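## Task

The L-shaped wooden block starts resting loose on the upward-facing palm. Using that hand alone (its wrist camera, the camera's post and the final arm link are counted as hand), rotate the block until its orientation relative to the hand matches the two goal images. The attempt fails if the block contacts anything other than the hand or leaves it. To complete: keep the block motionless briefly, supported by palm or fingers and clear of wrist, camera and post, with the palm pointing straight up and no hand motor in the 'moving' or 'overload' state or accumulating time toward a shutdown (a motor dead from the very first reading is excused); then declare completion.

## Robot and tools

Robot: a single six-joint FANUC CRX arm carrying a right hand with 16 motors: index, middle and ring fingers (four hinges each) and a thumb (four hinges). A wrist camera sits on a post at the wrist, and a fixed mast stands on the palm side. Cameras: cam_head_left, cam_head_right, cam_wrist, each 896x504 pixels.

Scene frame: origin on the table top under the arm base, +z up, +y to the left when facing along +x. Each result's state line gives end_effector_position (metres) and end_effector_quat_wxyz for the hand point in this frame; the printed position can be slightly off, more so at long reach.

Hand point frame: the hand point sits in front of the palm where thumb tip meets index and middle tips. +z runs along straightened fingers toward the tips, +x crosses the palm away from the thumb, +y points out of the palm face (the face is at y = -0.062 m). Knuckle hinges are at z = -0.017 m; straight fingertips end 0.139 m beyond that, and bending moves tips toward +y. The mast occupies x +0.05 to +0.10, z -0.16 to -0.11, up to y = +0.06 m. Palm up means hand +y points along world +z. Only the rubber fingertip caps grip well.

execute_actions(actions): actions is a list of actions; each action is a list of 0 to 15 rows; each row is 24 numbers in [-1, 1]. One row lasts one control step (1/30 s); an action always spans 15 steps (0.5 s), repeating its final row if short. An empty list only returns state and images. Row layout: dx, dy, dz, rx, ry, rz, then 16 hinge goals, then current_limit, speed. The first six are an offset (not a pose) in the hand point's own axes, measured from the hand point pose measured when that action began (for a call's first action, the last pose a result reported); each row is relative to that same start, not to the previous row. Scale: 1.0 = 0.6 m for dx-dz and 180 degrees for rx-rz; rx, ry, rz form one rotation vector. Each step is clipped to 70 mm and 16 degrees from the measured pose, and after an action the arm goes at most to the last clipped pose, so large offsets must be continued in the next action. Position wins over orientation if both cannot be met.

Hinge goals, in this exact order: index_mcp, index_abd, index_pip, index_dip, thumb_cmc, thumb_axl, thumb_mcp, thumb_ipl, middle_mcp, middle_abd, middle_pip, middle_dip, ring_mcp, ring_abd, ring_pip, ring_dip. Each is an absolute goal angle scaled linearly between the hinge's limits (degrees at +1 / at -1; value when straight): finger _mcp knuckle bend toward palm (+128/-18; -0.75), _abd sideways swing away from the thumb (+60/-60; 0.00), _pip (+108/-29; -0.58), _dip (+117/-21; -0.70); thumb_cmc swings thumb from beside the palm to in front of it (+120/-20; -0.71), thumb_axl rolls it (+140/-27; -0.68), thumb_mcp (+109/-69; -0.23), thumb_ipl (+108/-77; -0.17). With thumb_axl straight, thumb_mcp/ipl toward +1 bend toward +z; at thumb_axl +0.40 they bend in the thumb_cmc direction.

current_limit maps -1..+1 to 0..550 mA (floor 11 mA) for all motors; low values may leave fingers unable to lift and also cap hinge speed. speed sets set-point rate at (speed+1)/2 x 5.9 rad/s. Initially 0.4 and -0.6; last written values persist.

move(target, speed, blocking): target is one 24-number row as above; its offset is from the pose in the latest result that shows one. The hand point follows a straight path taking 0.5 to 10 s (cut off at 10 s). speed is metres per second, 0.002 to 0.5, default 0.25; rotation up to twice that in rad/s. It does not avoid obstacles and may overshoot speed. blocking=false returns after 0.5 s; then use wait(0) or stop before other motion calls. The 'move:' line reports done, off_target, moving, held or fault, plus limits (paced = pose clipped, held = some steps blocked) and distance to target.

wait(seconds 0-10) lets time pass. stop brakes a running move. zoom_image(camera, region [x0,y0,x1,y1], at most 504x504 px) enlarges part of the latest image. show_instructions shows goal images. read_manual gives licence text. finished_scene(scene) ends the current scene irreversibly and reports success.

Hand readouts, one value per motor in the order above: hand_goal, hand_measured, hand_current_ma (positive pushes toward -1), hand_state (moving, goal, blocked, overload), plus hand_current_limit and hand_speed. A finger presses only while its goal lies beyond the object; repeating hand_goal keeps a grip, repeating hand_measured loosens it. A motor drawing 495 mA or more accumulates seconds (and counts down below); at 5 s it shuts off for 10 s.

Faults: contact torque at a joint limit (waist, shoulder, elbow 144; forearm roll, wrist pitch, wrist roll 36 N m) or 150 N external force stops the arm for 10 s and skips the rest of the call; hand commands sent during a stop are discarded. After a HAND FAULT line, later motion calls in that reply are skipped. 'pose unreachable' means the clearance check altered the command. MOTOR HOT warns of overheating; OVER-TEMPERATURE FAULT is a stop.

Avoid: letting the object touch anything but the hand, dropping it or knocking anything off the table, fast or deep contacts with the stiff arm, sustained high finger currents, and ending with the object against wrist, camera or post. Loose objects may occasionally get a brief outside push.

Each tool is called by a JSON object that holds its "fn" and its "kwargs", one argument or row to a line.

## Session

{"fn": "show_instructions", "kwargs": {

}}

{"fn": "execute_actions", "kwargs": {
  "actions": []
}}

Reference images for this scene: goal picture from the wrist camera place, goal picture looking into the palm.

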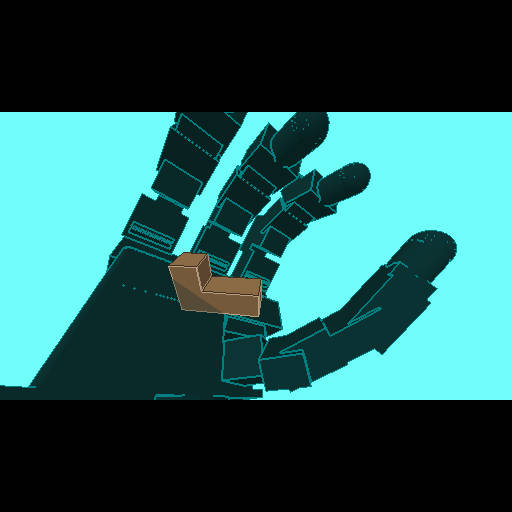

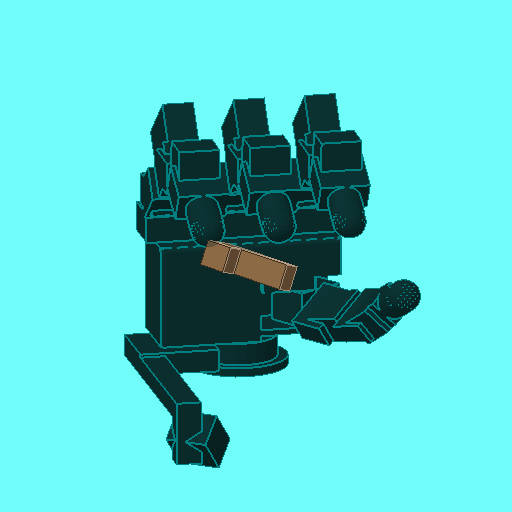

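Scene clock: 0.00 s.
end_effector_position=(+0.6004, -0.0171, +0.4368) hand_goal=(-0.046, +0.000, +0.008, -0.280, +0.104, -0.266, -0.032, +0.018, -0.046, +0.000, +0.008, -0.280, -0.046, +0.000, +0.008, -0.280) hand_measured=(-0.060, +0.000, +0.006, -0.282, +0.088, -0.270, -0.034, +0.016, -0.064, +0.000, +0.006, -0.282, -0.060, +0.000, +0.006, -0.282) hand_current_ma=(-84, +0, -13, -13, -84, -27, -14, -12, -94, +0, -13, -12, -84, +0, -13, -14) hand_state=(goal, goal, goal, goal, goal, goal, goal, goal, goal, goal, goal, goal, goal, goal, goal, goal) hand_current_limit=0.40 hand_speed=-0.60 end_effector_quat_wxyz=(+0.697, +0.705, +0.069, +0.110)
Joint positions: [ 0.469  0.552  0.372 -1.597  1.746  1.33 ]
Joint velocities: [-0.     0.001  0.001  0.001  0.001 -0.001]
Hand target: +0.600, -0.017, +0.437; +0.697, +0.705, +0.069, +0.110
camera_calibration (this result's frames):
cam_wrist: T_world_to_cam=[[-0.811972, -0.156232, 0.5624, 0.264041], [-0.526318, 0.612559, -0.589712, 0.539772], [-0.252371, -0.774831, -0.579608, 0.511832], [0, 0, 0, 1]] pos_world=[0.627657, 0.107192, 0.466476]

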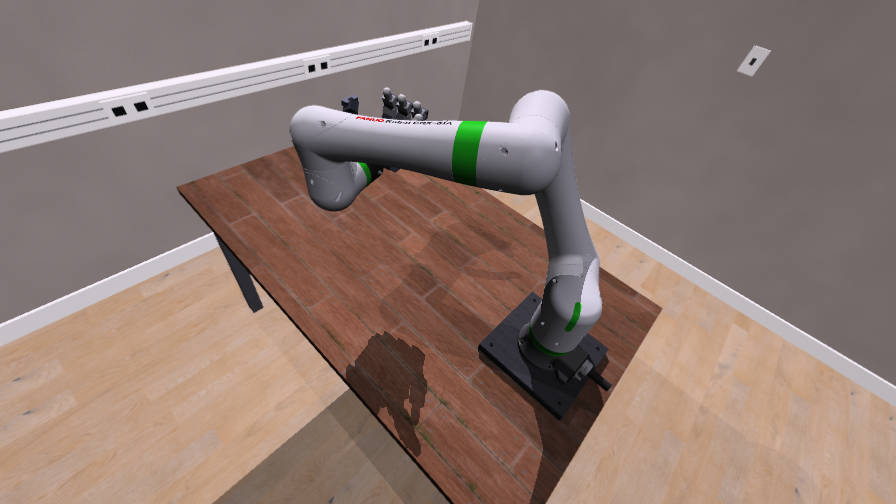

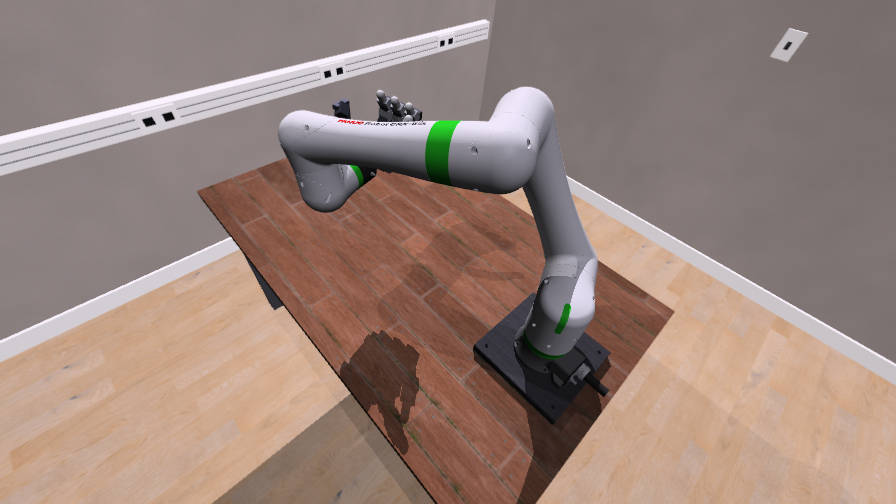

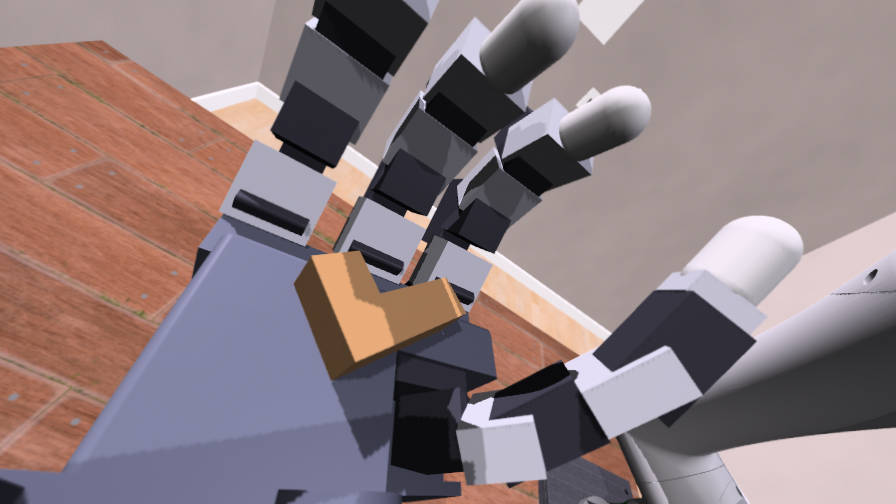

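{"fn": "zoom_image", "kwargs": {
  "camera": "cam_wrist",
  "region": [260, 210, 520, 410]
}}

Region (260, 210, 520, 410) of cam_wrist's 896x504 image, scaled by 1.938, with more detail than that image has; it fills the top 388 rows of this view, and the rest is white.

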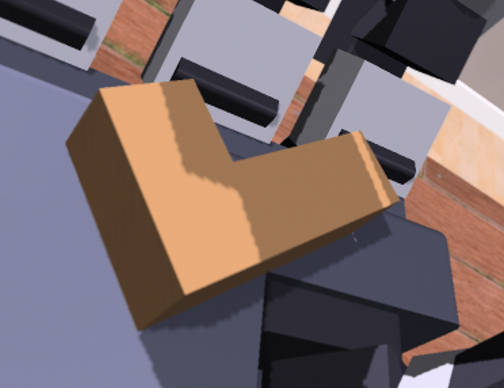

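{"fn": "move", "kwargs": {
  "target": [0,0,0,0.12,0,0, -0.6,0,0.6,-0.5, 0.104,-0.266,-0.032,0.018, -0.6,0,0.6,-0.5, -0.6,0,0.6,-0.5, 0.4,0.0],
  "speed": 0.2
}}

Scene clock: 116.90 s.
end_effector_position=(+0.6005, -0.0170, +0.4368) hand_goal=(-0.600, +0.000, +0.600, -0.500, +0.104, -0.266, -0.032, +0.018, -0.600, +0.000, +0.600, -0.500, -0.600, +0.000, +0.600, -0.500) hand_measured=(-0.606, +0.000, +0.596, -0.498, +0.088, -0.270, -0.032, +0.016, -0.608, +0.000, +0.596, -0.498, -0.606, +0.000, +0.596, -0.496) hand_current_ma=(-40, +0, -23, +15, -80, -27, -4, -9, -45, +0, -23, +14, -40, +0, -22, +15) hand_state=(goal, goal, goal, goal, goal, goal, goal, goal, goal, goal, goal, goal, goal, goal, goal, goal) hand_current_limit=0.40 hand_speed=0.00 end_effector_quat_wxyz=(+0.552, +0.824, +0.089, +0.094)
Joint positions: [ 0.42   0.45   0.457 -1.943  1.671  1.478]
Joint velocities: [-0.    -0.001  0.    -0.001  0.001 -0.   ]
Hand target: +0.600, -0.017, +0.437; +0.552, +0.824, +0.089, +0.094
Off the commanded pose: 0.000 m, 0 deg.
move: done
camera_calibration (this result's frames):
cam_wrist: T_world_to_cam=[[-0.752642, -0.377064, 0.539771, 0.234589], [-0.584034, 0.760851, -0.28286, 0.442902], [-0.304029, -0.528137, -0.792866, 0.640236], [0, 0, 0, 1]] pos_world=[0.629882, 0.0896051, 0.506277]

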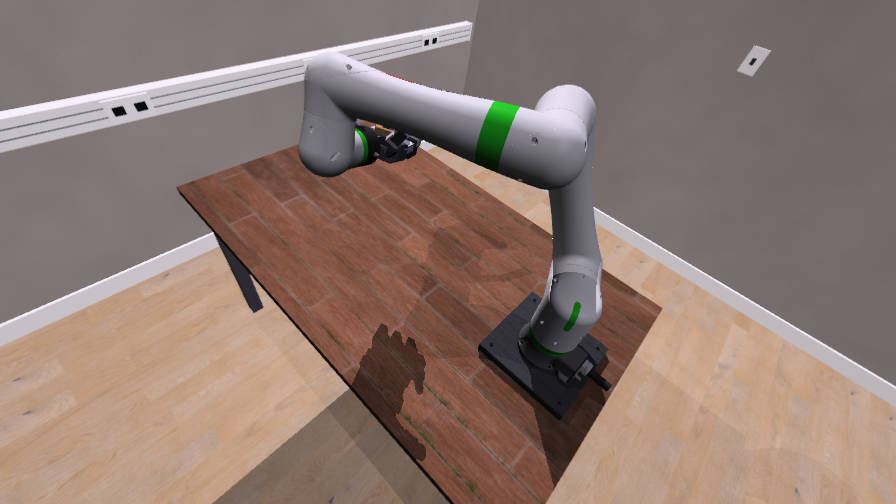

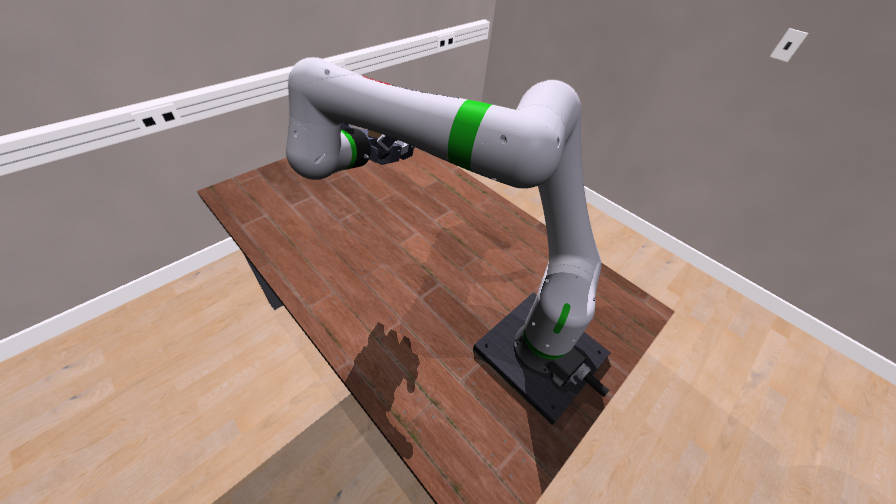

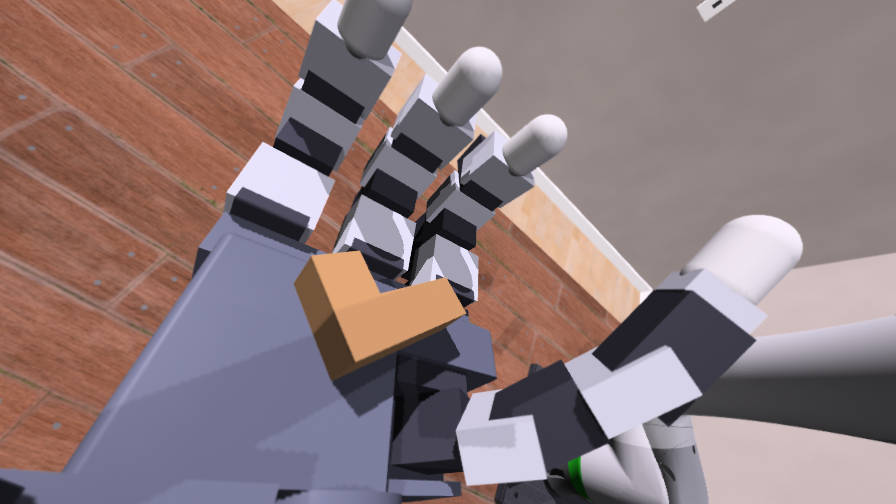

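{"fn": "move", "kwargs": {
  "target": [0,0,0,0.045,0,0, -0.6,0,0.6,-0.5, 0.104,-0.266,-0.032,0.018, -0.6,0,0.6,-0.5, -0.6,0,0.6,-0.5, 0.4,0.0],
  "speed": 0.1
}}

Scene clock: 141.57 s.
end_effector_position=(+0.6005, -0.0170, +0.4368) hand_goal=(-0.600, +0.000, +0.600, -0.500, +0.104, -0.266, -0.032, +0.018, -0.600, +0.000, +0.600, -0.500, -0.600, +0.000, +0.600, -0.500) hand_measured=(-0.606, +0.000, +0.596, -0.498, +0.090, -0.270, -0.032, +0.016, -0.608, +0.000, +0.596, -0.498, -0.606, +0.000, +0.596, -0.498) hand_current_ma=(-40, +0, -23, +14, -77, -27, +0, -9, -45, +0, -23, +13, -40, +0, -22, +15) hand_state=(goal, goal, goal, goal, goal, goal, goal, goal, goal, goal, goal, goal, goal, goal, goal, goal) hand_current_limit=0.40 hand_speed=0.00 end_effector_quat_wxyz=(+0.493, +0.860, +0.096, +0.088)
Joint positions: [ 0.384  0.42   0.491 -2.079  1.657  1.538]
Joint velocities: [-0.     0.     0.001 -0.001  0.001  0.   ]
Hand target: +0.600, -0.017, +0.437; +0.493, +0.860, +0.096, +0.088
Off the commanded pose: 0.000 m, 0 deg.
move: done
camera_calibration (this result's frames):
cam_wrist: T_world_to_cam=[[-0.730315, -0.455049, 0.50948, 0.233115], [-0.598409, 0.785883, -0.155868, 0.396458], [-0.329464, -0.41871, -0.846248, 0.680711], [0, 0, 0, 1]] pos_world=[0.631762, 0.0795298, 0.519077]

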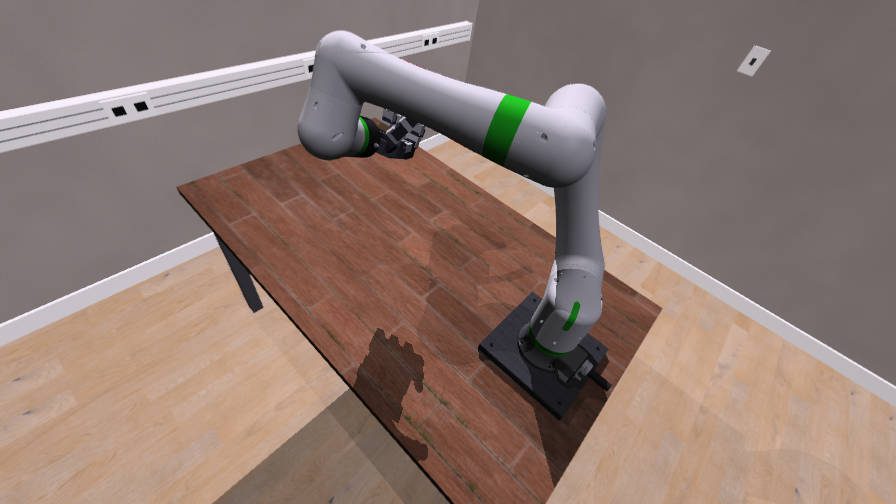

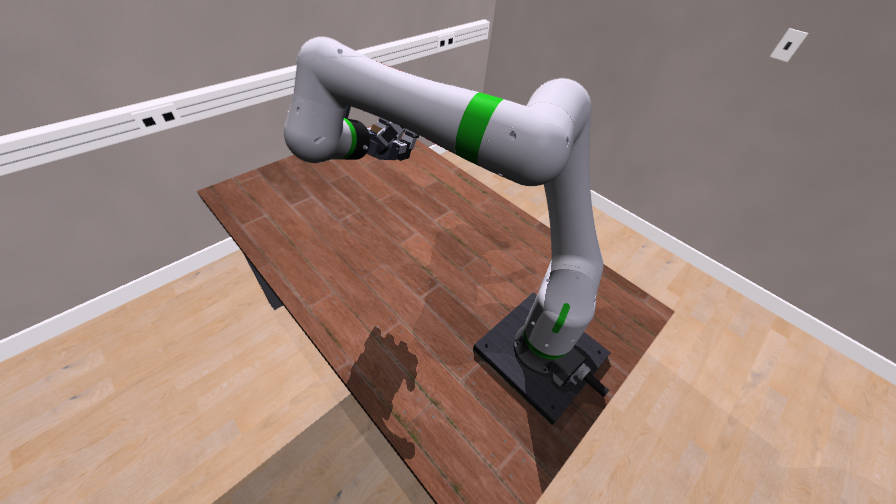

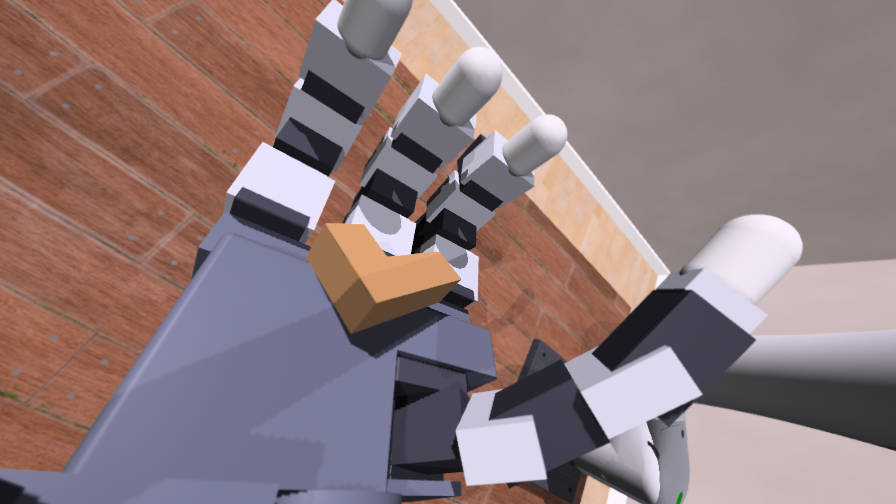

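{"fn": "zoom_image", "kwargs": {
  "camera": "cam_wrist",
  "region": [280, 170, 520, 370]
}}

Region (280, 170, 520, 370) of cam_wrist's 896x504 image, scaled by 2.100, with more detail than that image has.

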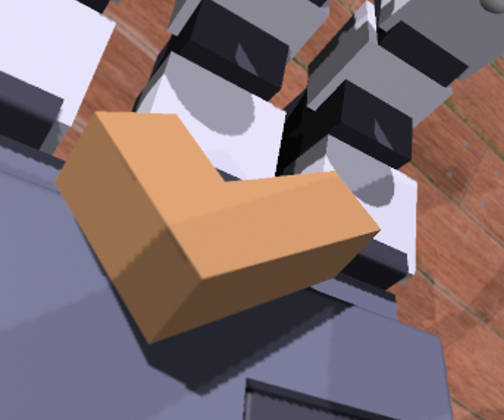

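{"fn": "move", "kwargs": {
  "target": [0,0,0,0.12,0,0, -0.3,0,0.6,0.0, 0.104,-0.266,-0.032,0.018, -0.3,0,0.6,0.0, -0.3,0,0.6,0.0, 0.4,-0.6],
  "speed": 0.2
}}

Scene clock: 189.27 s.
end_effector_position=(+0.6005, -0.0168, +0.4369) hand_goal=(-0.300, +0.000, +0.600, +0.000, +0.104, -0.266, -0.032, +0.018, -0.300, +0.000, +0.600, +0.000, -0.300, +0.000, +0.600, +0.000) hand_measured=(-0.320, +0.000, +0.596, -0.002, +0.092, -0.270, -0.030, +0.018, -0.324, +0.000, +0.596, -0.002, -0.320, +0.000, +0.596, -0.002) hand_current_ma=(-117, +0, -20, -14, -61, -27, +9, -7, -130, +0, -20, -13, -117, +0, -20, -14) hand_state=(goal, goal, goal, goal, goal, goal, goal, goal, blocked, goal, goal, goal, goal, goal, goal, goal) hand_current_limit=0.40 hand_speed=-0.60 end_effector_quat_wxyz=(+0.323, +0.937, +0.111, +0.068)
Joint positions: [ 0.251  0.371  0.579 -2.461  1.661  1.7  ]
Joint velocities: [-0.     0.    -0.     0.001  0.002  0.002]
Hand target: +0.600, -0.017, +0.437; +0.323, +0.937, +0.111, +0.068
Off the commanded pose: 0.000 m, 0 deg.
move: done
camera_calibration (this result's frames):
cam_wrist: T_world_to_cam=[[-0.675182, -0.63423, 0.376672, 0.255038], [-0.614454, 0.766096, 0.188528, 0.255158], [-0.408137, -0.104157, -0.906959, 0.759935], [0, 0, 0, 1]] pos_world=[0.639138, 0.0454293, 0.54506]

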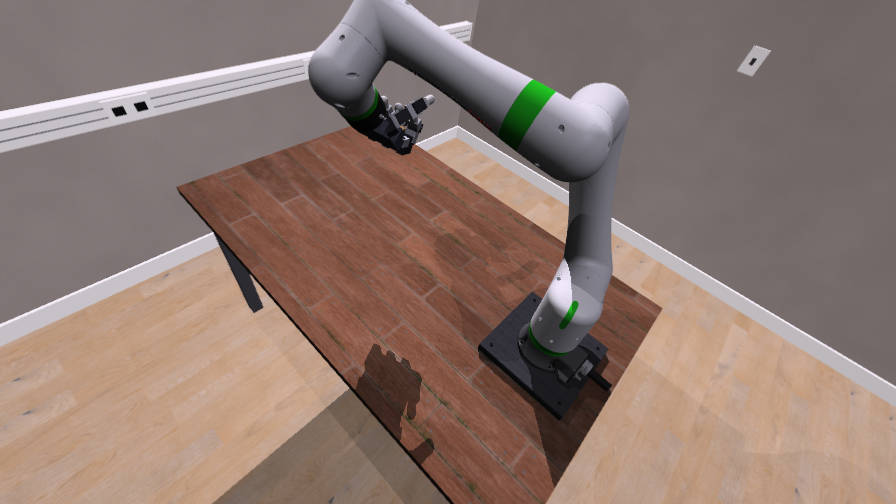

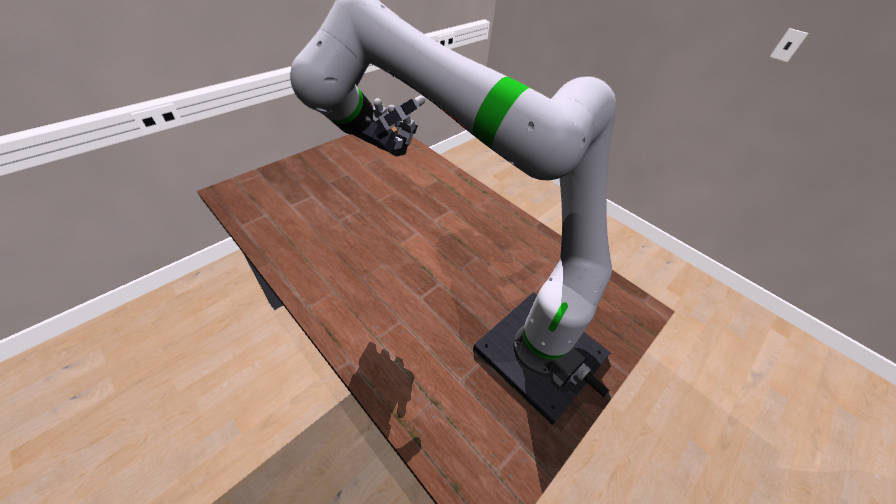

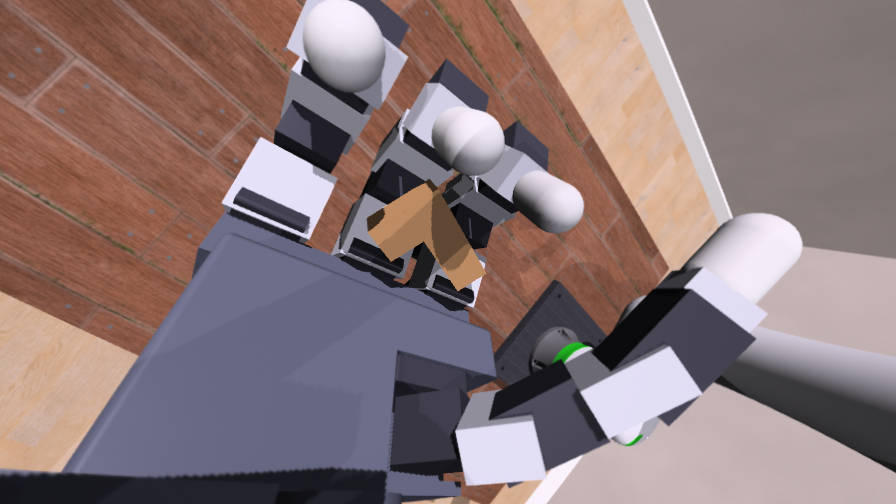

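{"fn": "zoom_image", "kwargs": {
  "camera": "cam_wrist",
  "region": [320, 130, 560, 330]
}}

Region (320, 130, 560, 330) of cam_wrist's 896x504 image, scaled by 2.100, with more detail than that image has.

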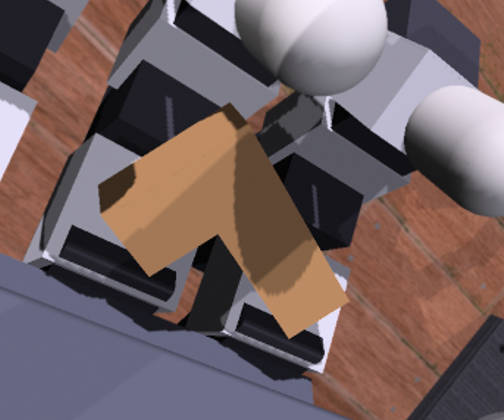

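{"fn": "move", "kwargs": {
  "target": [0,0,0,0.235,0,0, -0.5,0,0.85,0.0, 0.104,-0.266,-0.032,0.018, -0.5,0,0.85,0.0, -0.5,0,0.85,0.0, 0.4,-0.8],
  "speed": 0.25
}}

{"fn": "zoom_image", "kwargs": {
  "camera": "cam_wrist",
  "region": [320, 80, 620, 330]
}}

Scene clock: 251.83 s.
end_effector_position=(+0.6005, -0.0164, +0.4371) hand_goal=(-0.500, +0.000, +0.850, +0.000, +0.104, -0.266, -0.032, +0.018, -0.500, +0.000, +0.850, +0.000, -0.500, +0.000, +0.850, +0.000) hand_measured=(-0.504, +0.000, +0.844, -0.002, +0.100, -0.270, -0.030, +0.018, -0.506, +0.000, +0.844, -0.002, -0.504, +0.000, +0.844, -0.002) hand_current_ma=(-29, +0, -39, -14, -16, -27, +14, -7, -31, +0, -37, -13, -26, +0, -33, -14) hand_state=(goal, goal, goal, goal, goal, goal, goal, goal, goal, goal, goal, goal, goal, goal, goal, goal) hand_current_limit=0.40 hand_speed=-0.80 end_effector_quat_wxyz=(-0.037, +0.991, +0.129, +0.024)
Joint positions: [-0.087  0.424  0.723 -3.218  1.838  1.934]
Joint velocities: [-0.001  0.001  0.    -0.001 -0.001  0.   ]
Hand target: +0.600, -0.016, +0.437; -0.037, +0.991, +0.129, +0.024
Off the commanded pose: 0.000 m, 0 deg.
move: done
camera_calibration (this result's frames):
cam_wrist: T_world_to_cam=[[-0.608435, -0.793029, -0.030182, 0.390367], [-0.550556, 0.3944, 0.735756, -0.0288627], [-0.571572, 0.464277, -0.676574, 0.766936], [0, 0, 0, 1]] pos_world=[0.659982, -0.0351149, 0.551907]

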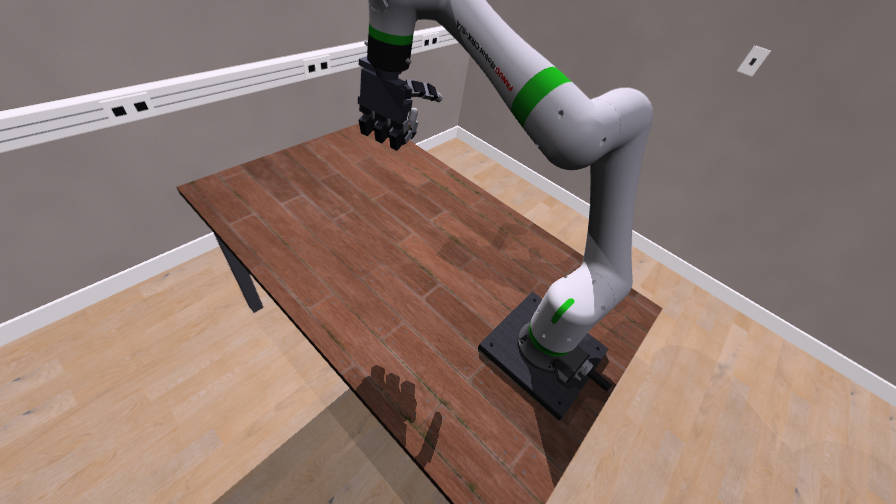

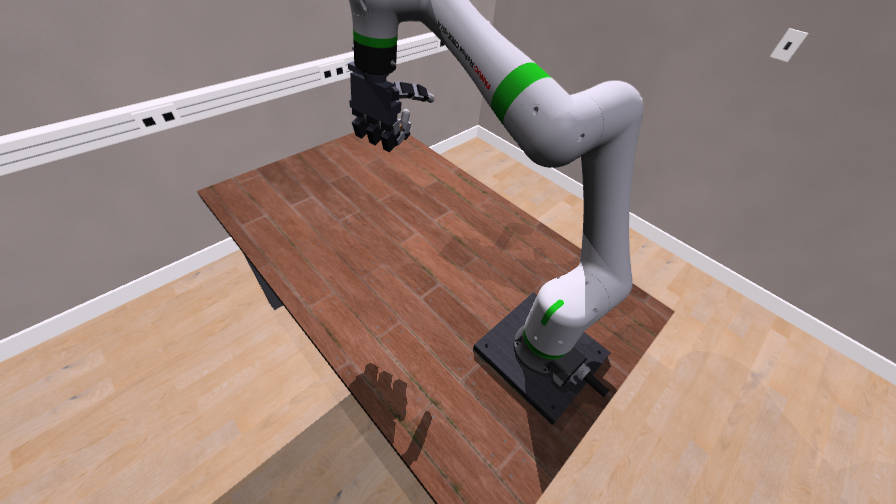

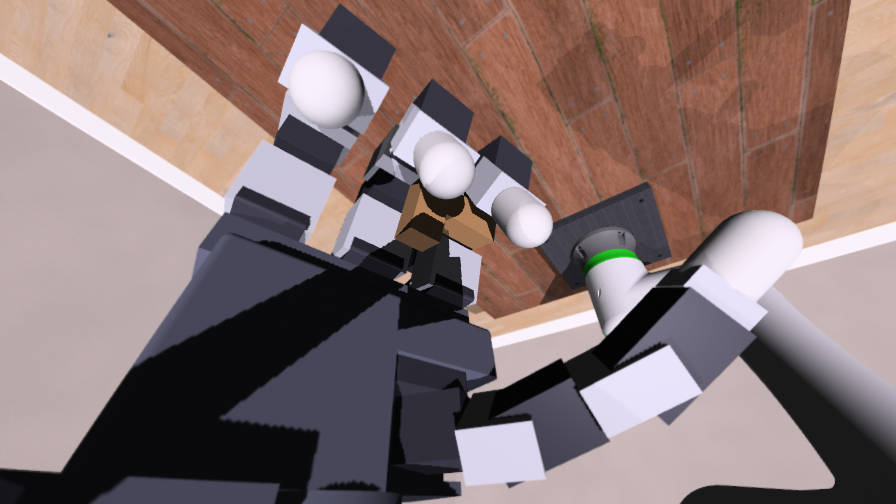

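Region (320, 80, 620, 330) of cam_wrist's 896x504 image, scaled by 1.680, with more detail than that image has.

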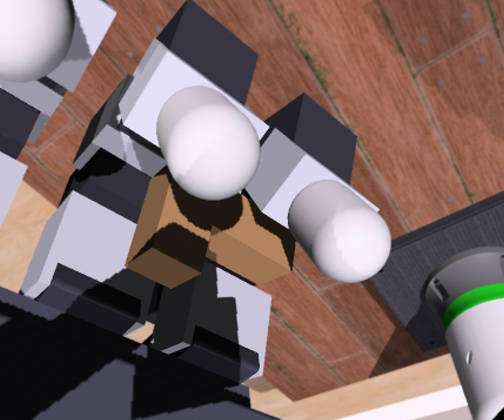

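{"fn": "execute_actions", "kwargs": {
  "actions": [
    [[0,0,0,0,0,0, -0.5,0,0.75,-0.6, 0.104,-0.266,-0.032,0.018, -0.5,0,0.75,-0.6, -0.5,0,0.75,-0.6, 0.4,-0.3]]
  ]
}}

{"fn": "zoom_image", "kwargs": {
  "camera": "cam_wrist",
  "region": [340, 110, 560, 300]
}}

Scene clock: 266.43 s.
end_effector_position=(+0.6005, -0.0165, +0.4371) hand_goal=(-0.500, +0.000, +0.750, -0.600, +0.104, -0.266, -0.032, +0.018, -0.500, +0.000, +0.750, -0.600, -0.500, +0.000, +0.750, -0.600) hand_measured=(-0.504, +0.000, +0.750, -0.520, +0.100, -0.270, -0.030, +0.018, -0.506, +0.000, +0.750, -0.498, -0.504, +0.000, +0.750, -0.518) hand_current_ma=(-29, +0, -4, +67, -16, -27, +14, -7, -31, +0, -2, +58, -26, +0, -2, +69) hand_state=(goal, goal, goal, moving, goal, goal, goal, goal, goal, goal, goal, moving, goal, goal, goal, moving) hand_current_limit=0.40 hand_speed=-0.30 end_effector_quat_wxyz=(-0.037, +0.991, +0.129, +0.024)
Joint positions: [-0.087  0.424  0.723 -3.218  1.838  1.934]
Joint velocities: [-0.     0.001 -0.     0.001  0.    -0.   ]
Hand target: +0.600, -0.016, +0.437; -0.037, +0.991, +0.129, +0.024
Off the commanded pose: 0.000 m, 0 deg.
camera_calibration (this result's frames):
cam_wrist: T_world_to_cam=[[-0.608475, -0.792999, -0.0301823, 0.390368], [-0.550523, 0.394417, 0.735771, -0.0288684], [-0.571561, 0.464314, -0.676557, 0.766934], [0, 0, 0, 1]] pos_world=[0.659987, -0.0351507, 0.551898]

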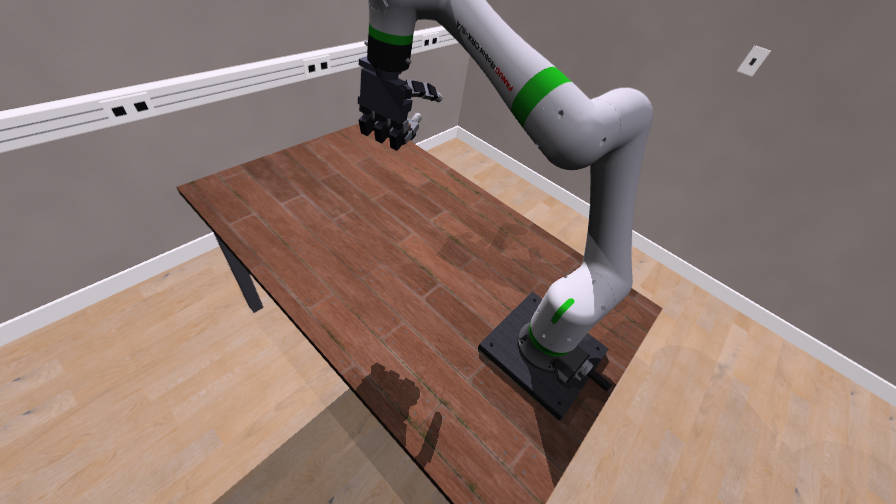

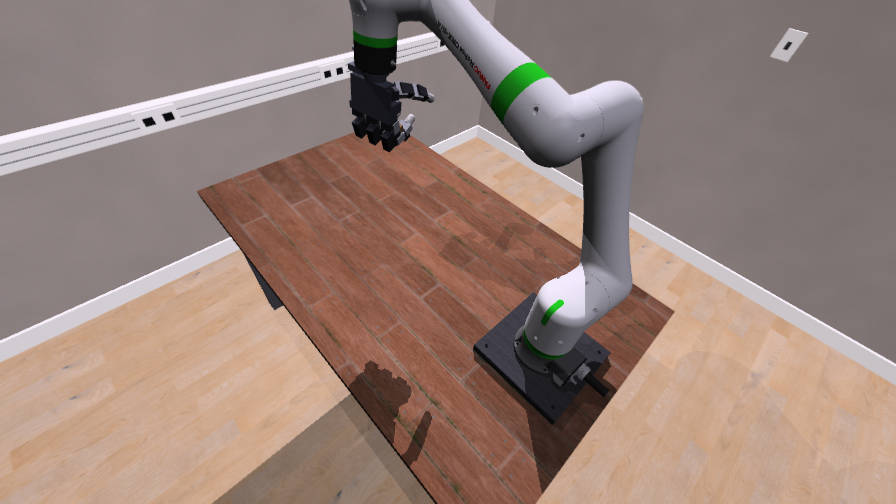

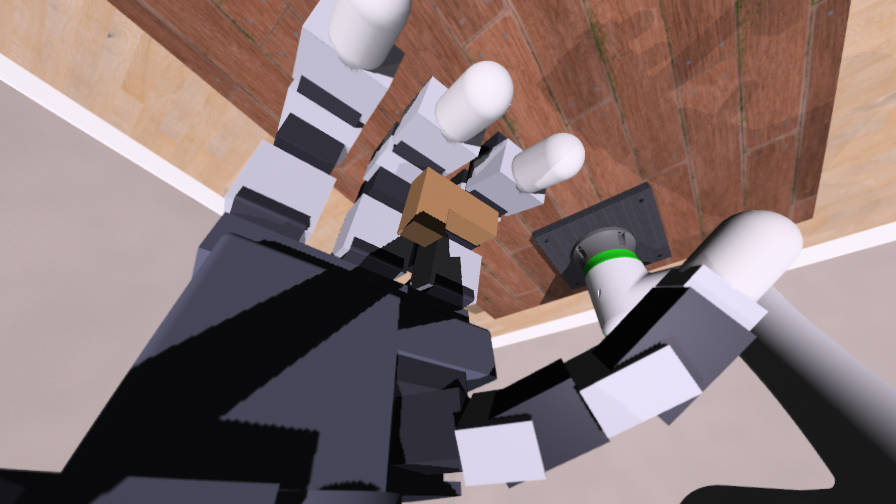

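Region (340, 110, 560, 300) of cam_wrist's 896x504 image, scaled by 2.291, with more detail than that image has; it fills the top 435 rows of this view, and the rest is white.

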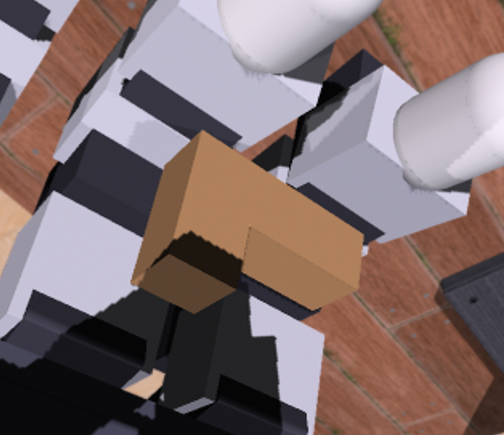

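{"fn": "execute_actions", "kwargs": {
  "actions": []
}}

{"fn": "show_instructions", "kwargs": {

}}

Scene clock: 313.77 s.
end_effector_position=(+0.6005, -0.0164, +0.4371) hand_goal=(-0.500, +0.000, +0.750, -0.600, +0.104, -0.266, -0.032, +0.018, -0.500, +0.000, +0.750, -0.600, -0.500, +0.000, +0.750, -0.600) hand_measured=(-0.504, +0.000, +0.750, -0.598, +0.100, -0.270, -0.030, +0.018, -0.506, +0.000, +0.750, -0.598, -0.504, +0.000, +0.750, -0.598) hand_current_ma=(-29, +0, -4, +12, -16, -27, +14, -7, -31, +0, -3, +11, -26, +0, -3, +12) hand_state=(goal, goal, goal, goal, goal, goal, goal, goal, goal, goal, goal, goal, goal, goal, goal, goal) hand_current_limit=0.40 hand_speed=-0.30 end_effector_quat_wxyz=(-0.037, +0.991, +0.129, +0.024)
Joint positions: [-0.087  0.424  0.723 -3.218  1.838  1.934]
Joint velocities: [-0.    -0.    -0.    -0.001 -0.     0.001]
Hand target: +0.600, -0.016, +0.437; -0.037, +0.991, +0.129, +0.024
Off the commanded pose: 0.000 m, 0 deg.
camera_calibration (this result's frames):
cam_wrist: T_world_to_cam=[[-0.608429, -0.793034, -0.0301883, 0.390368], [-0.550554, 0.394387, 0.735764, -0.0288706], [-0.57158, 0.464281, -0.676565, 0.766935], [0, 0, 0, 1]] pos_world=[0.659981, -0.0351123, 0.551907]

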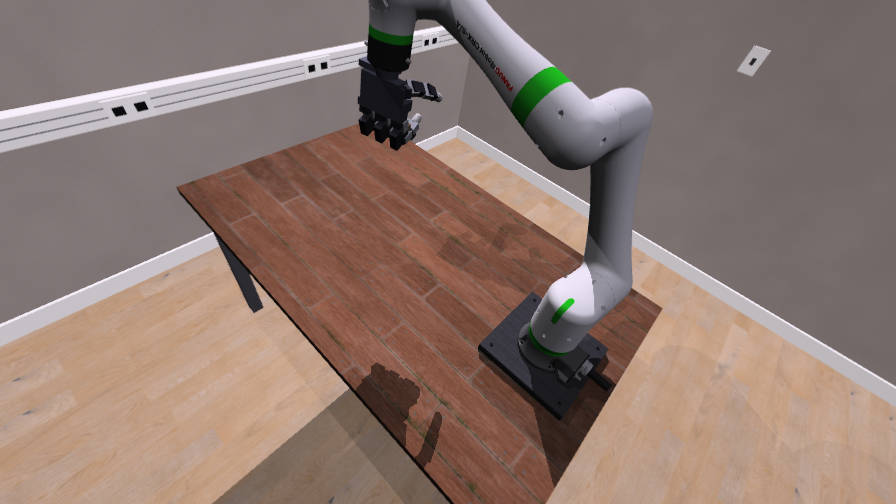

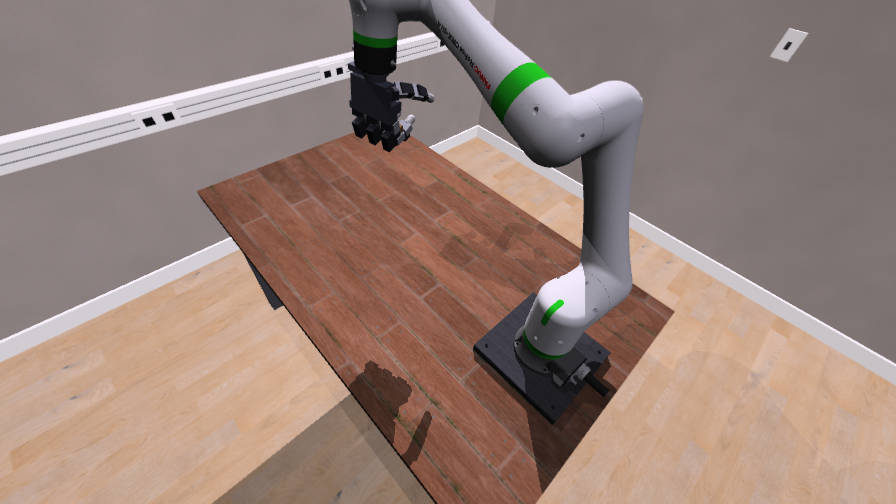

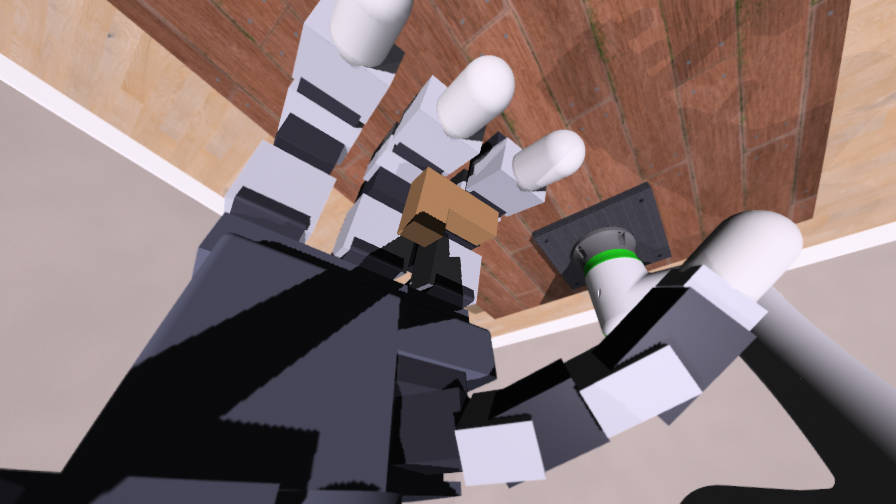

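Reference images for this scene: goal picture from the wrist camera place, goal picture looking into the palm.

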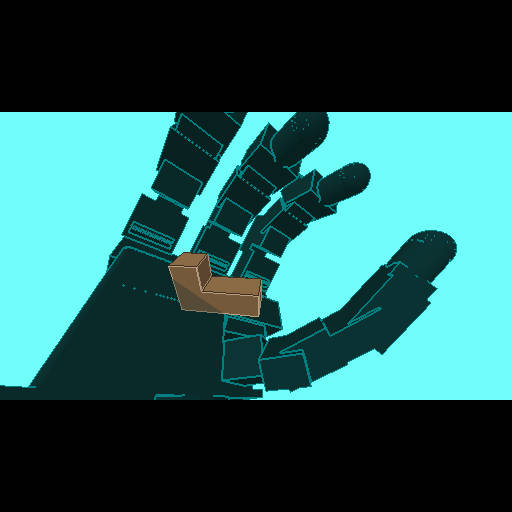

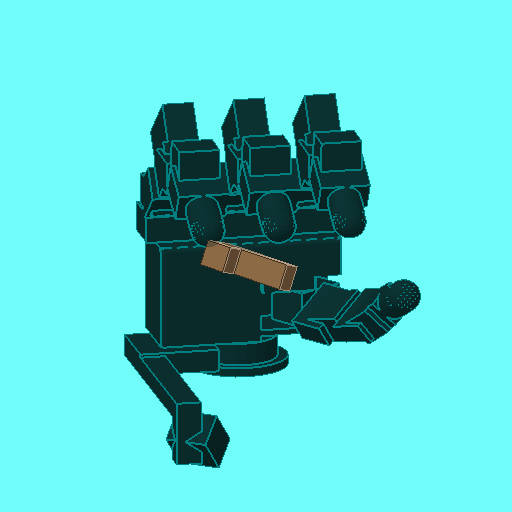

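{"fn": "zoom_image", "kwargs": {
  "camera": "cam_wrist",
  "region": [330, 120, 570, 320]
}}

Region (330, 120, 570, 320) of cam_wrist's 896x504 image, scaled by 2.100, with more detail than that image has.

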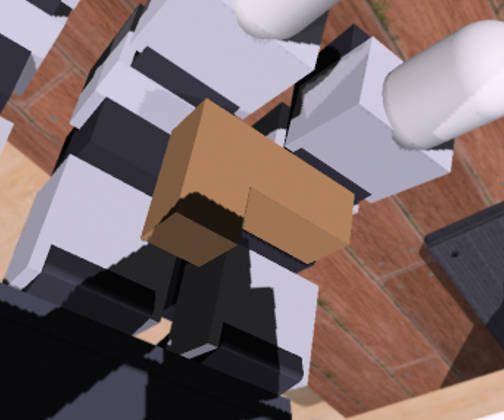

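{"fn": "move", "kwargs": {
  "target": [0,0,0,0,0,0,-0.5,0,0.2,-0.15,0.104,-0.266,-0.032,0.018,-0.5,0,0.2,-0.15,-0.5,0,0.2,-0.15,0.4,-0.8]
}}

{"fn": "zoom_image", "kwargs": {
  "camera": "cam_wrist",
  "region": [300, 60, 600, 320]
}}

Scene clock: 380.97 s.
end_effector_position=(+0.6005, -0.0164, +0.4371) hand_goal=(-0.500, +0.000, +0.200, -0.150, +0.104, -0.266, -0.032, +0.018, -0.500, +0.000, +0.200, -0.150, -0.500, +0.000, +0.200, -0.150) hand_measured=(-0.504, +0.000, +0.200, -0.154, +0.100, -0.270, -0.030, +0.018, -0.506, +0.000, +0.200, -0.154, -0.504, +0.000, +0.200, -0.154) hand_current_ma=(-29, +0, -3, -22, -16, -27, +14, -7, -31, +0, -2, -20, -26, +0, -1, -23) hand_state=(goal, goal, goal, goal, goal, goal, goal, goal, goal, goal, goal, goal, goal, goal, goal, goal) hand_current_limit=0.40 hand_speed=-0.80 end_effector_quat_wxyz=(-0.037, +0.991, +0.129, +0.024)
Joint positions: [-0.087  0.424  0.723 -3.218  1.838  1.934]
Joint velocities: [-0.     0.001  0.    -0.001  0.001  0.001]
Hand target: +0.600, -0.016, +0.437; -0.037, +0.991, +0.129, +0.024
Off the commanded pose: 0.000 m, 0 deg.
move: done
camera_calibration (this result's frames):
cam_wrist: T_world_to_cam=[[-0.608432, -0.793031, -0.0301824, 0.390365], [-0.550558, 0.394399, 0.735755, -0.0288614], [-0.571573, 0.464274, -0.676575, 0.766938], [0, 0, 0, 1]] pos_world=[0.659982, -0.0351146, 0.551908]

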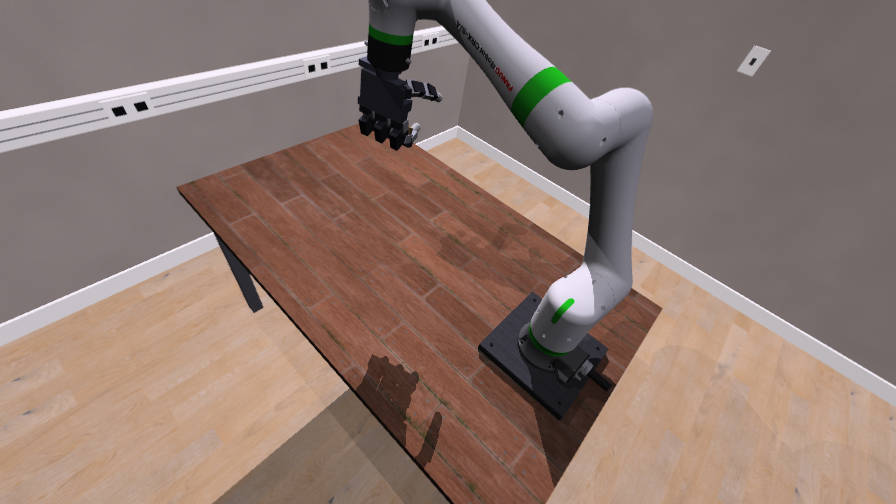

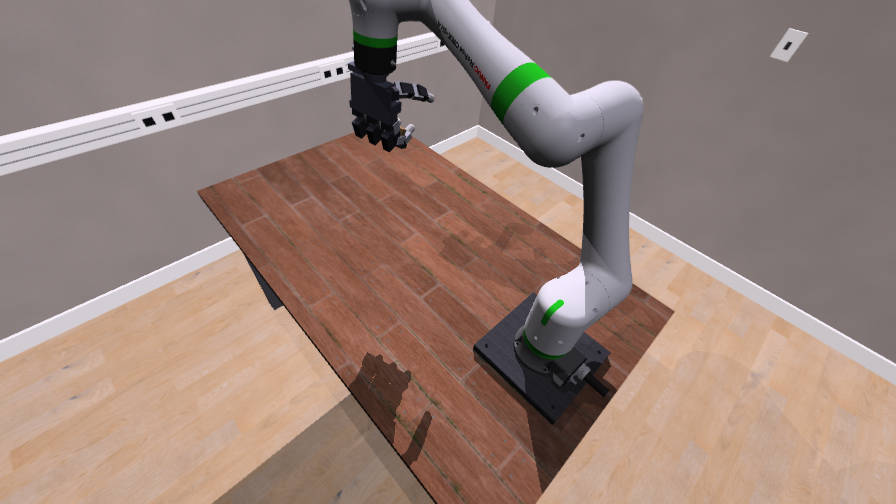

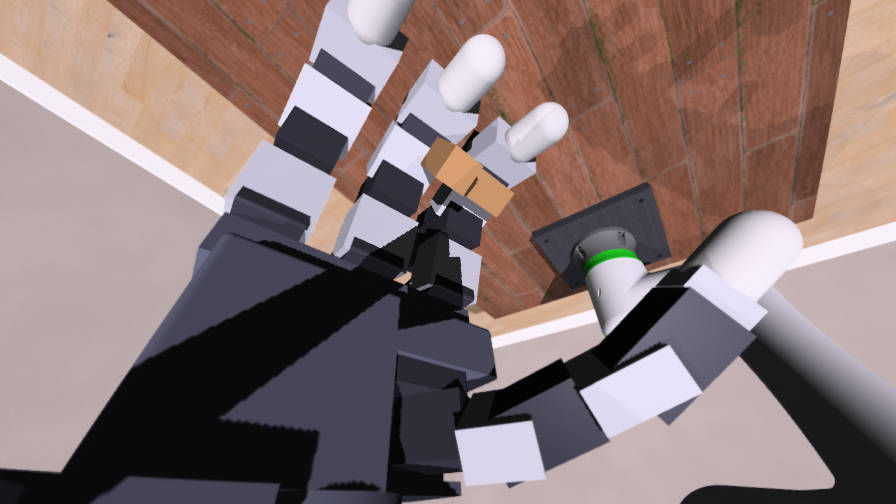

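Region (300, 60, 600, 320) of cam_wrist's 896x504 image, scaled by 1.680, with more detail than that image has; it fills the top 437 rows of this view, and the rest is white.

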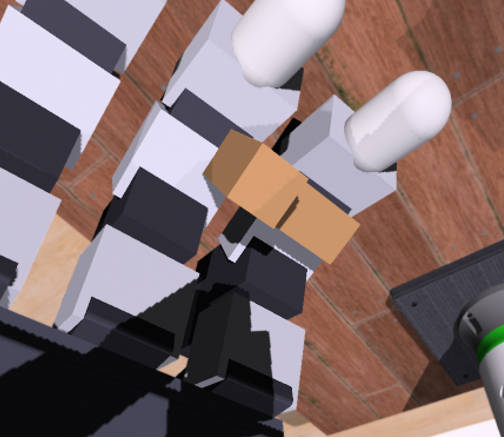

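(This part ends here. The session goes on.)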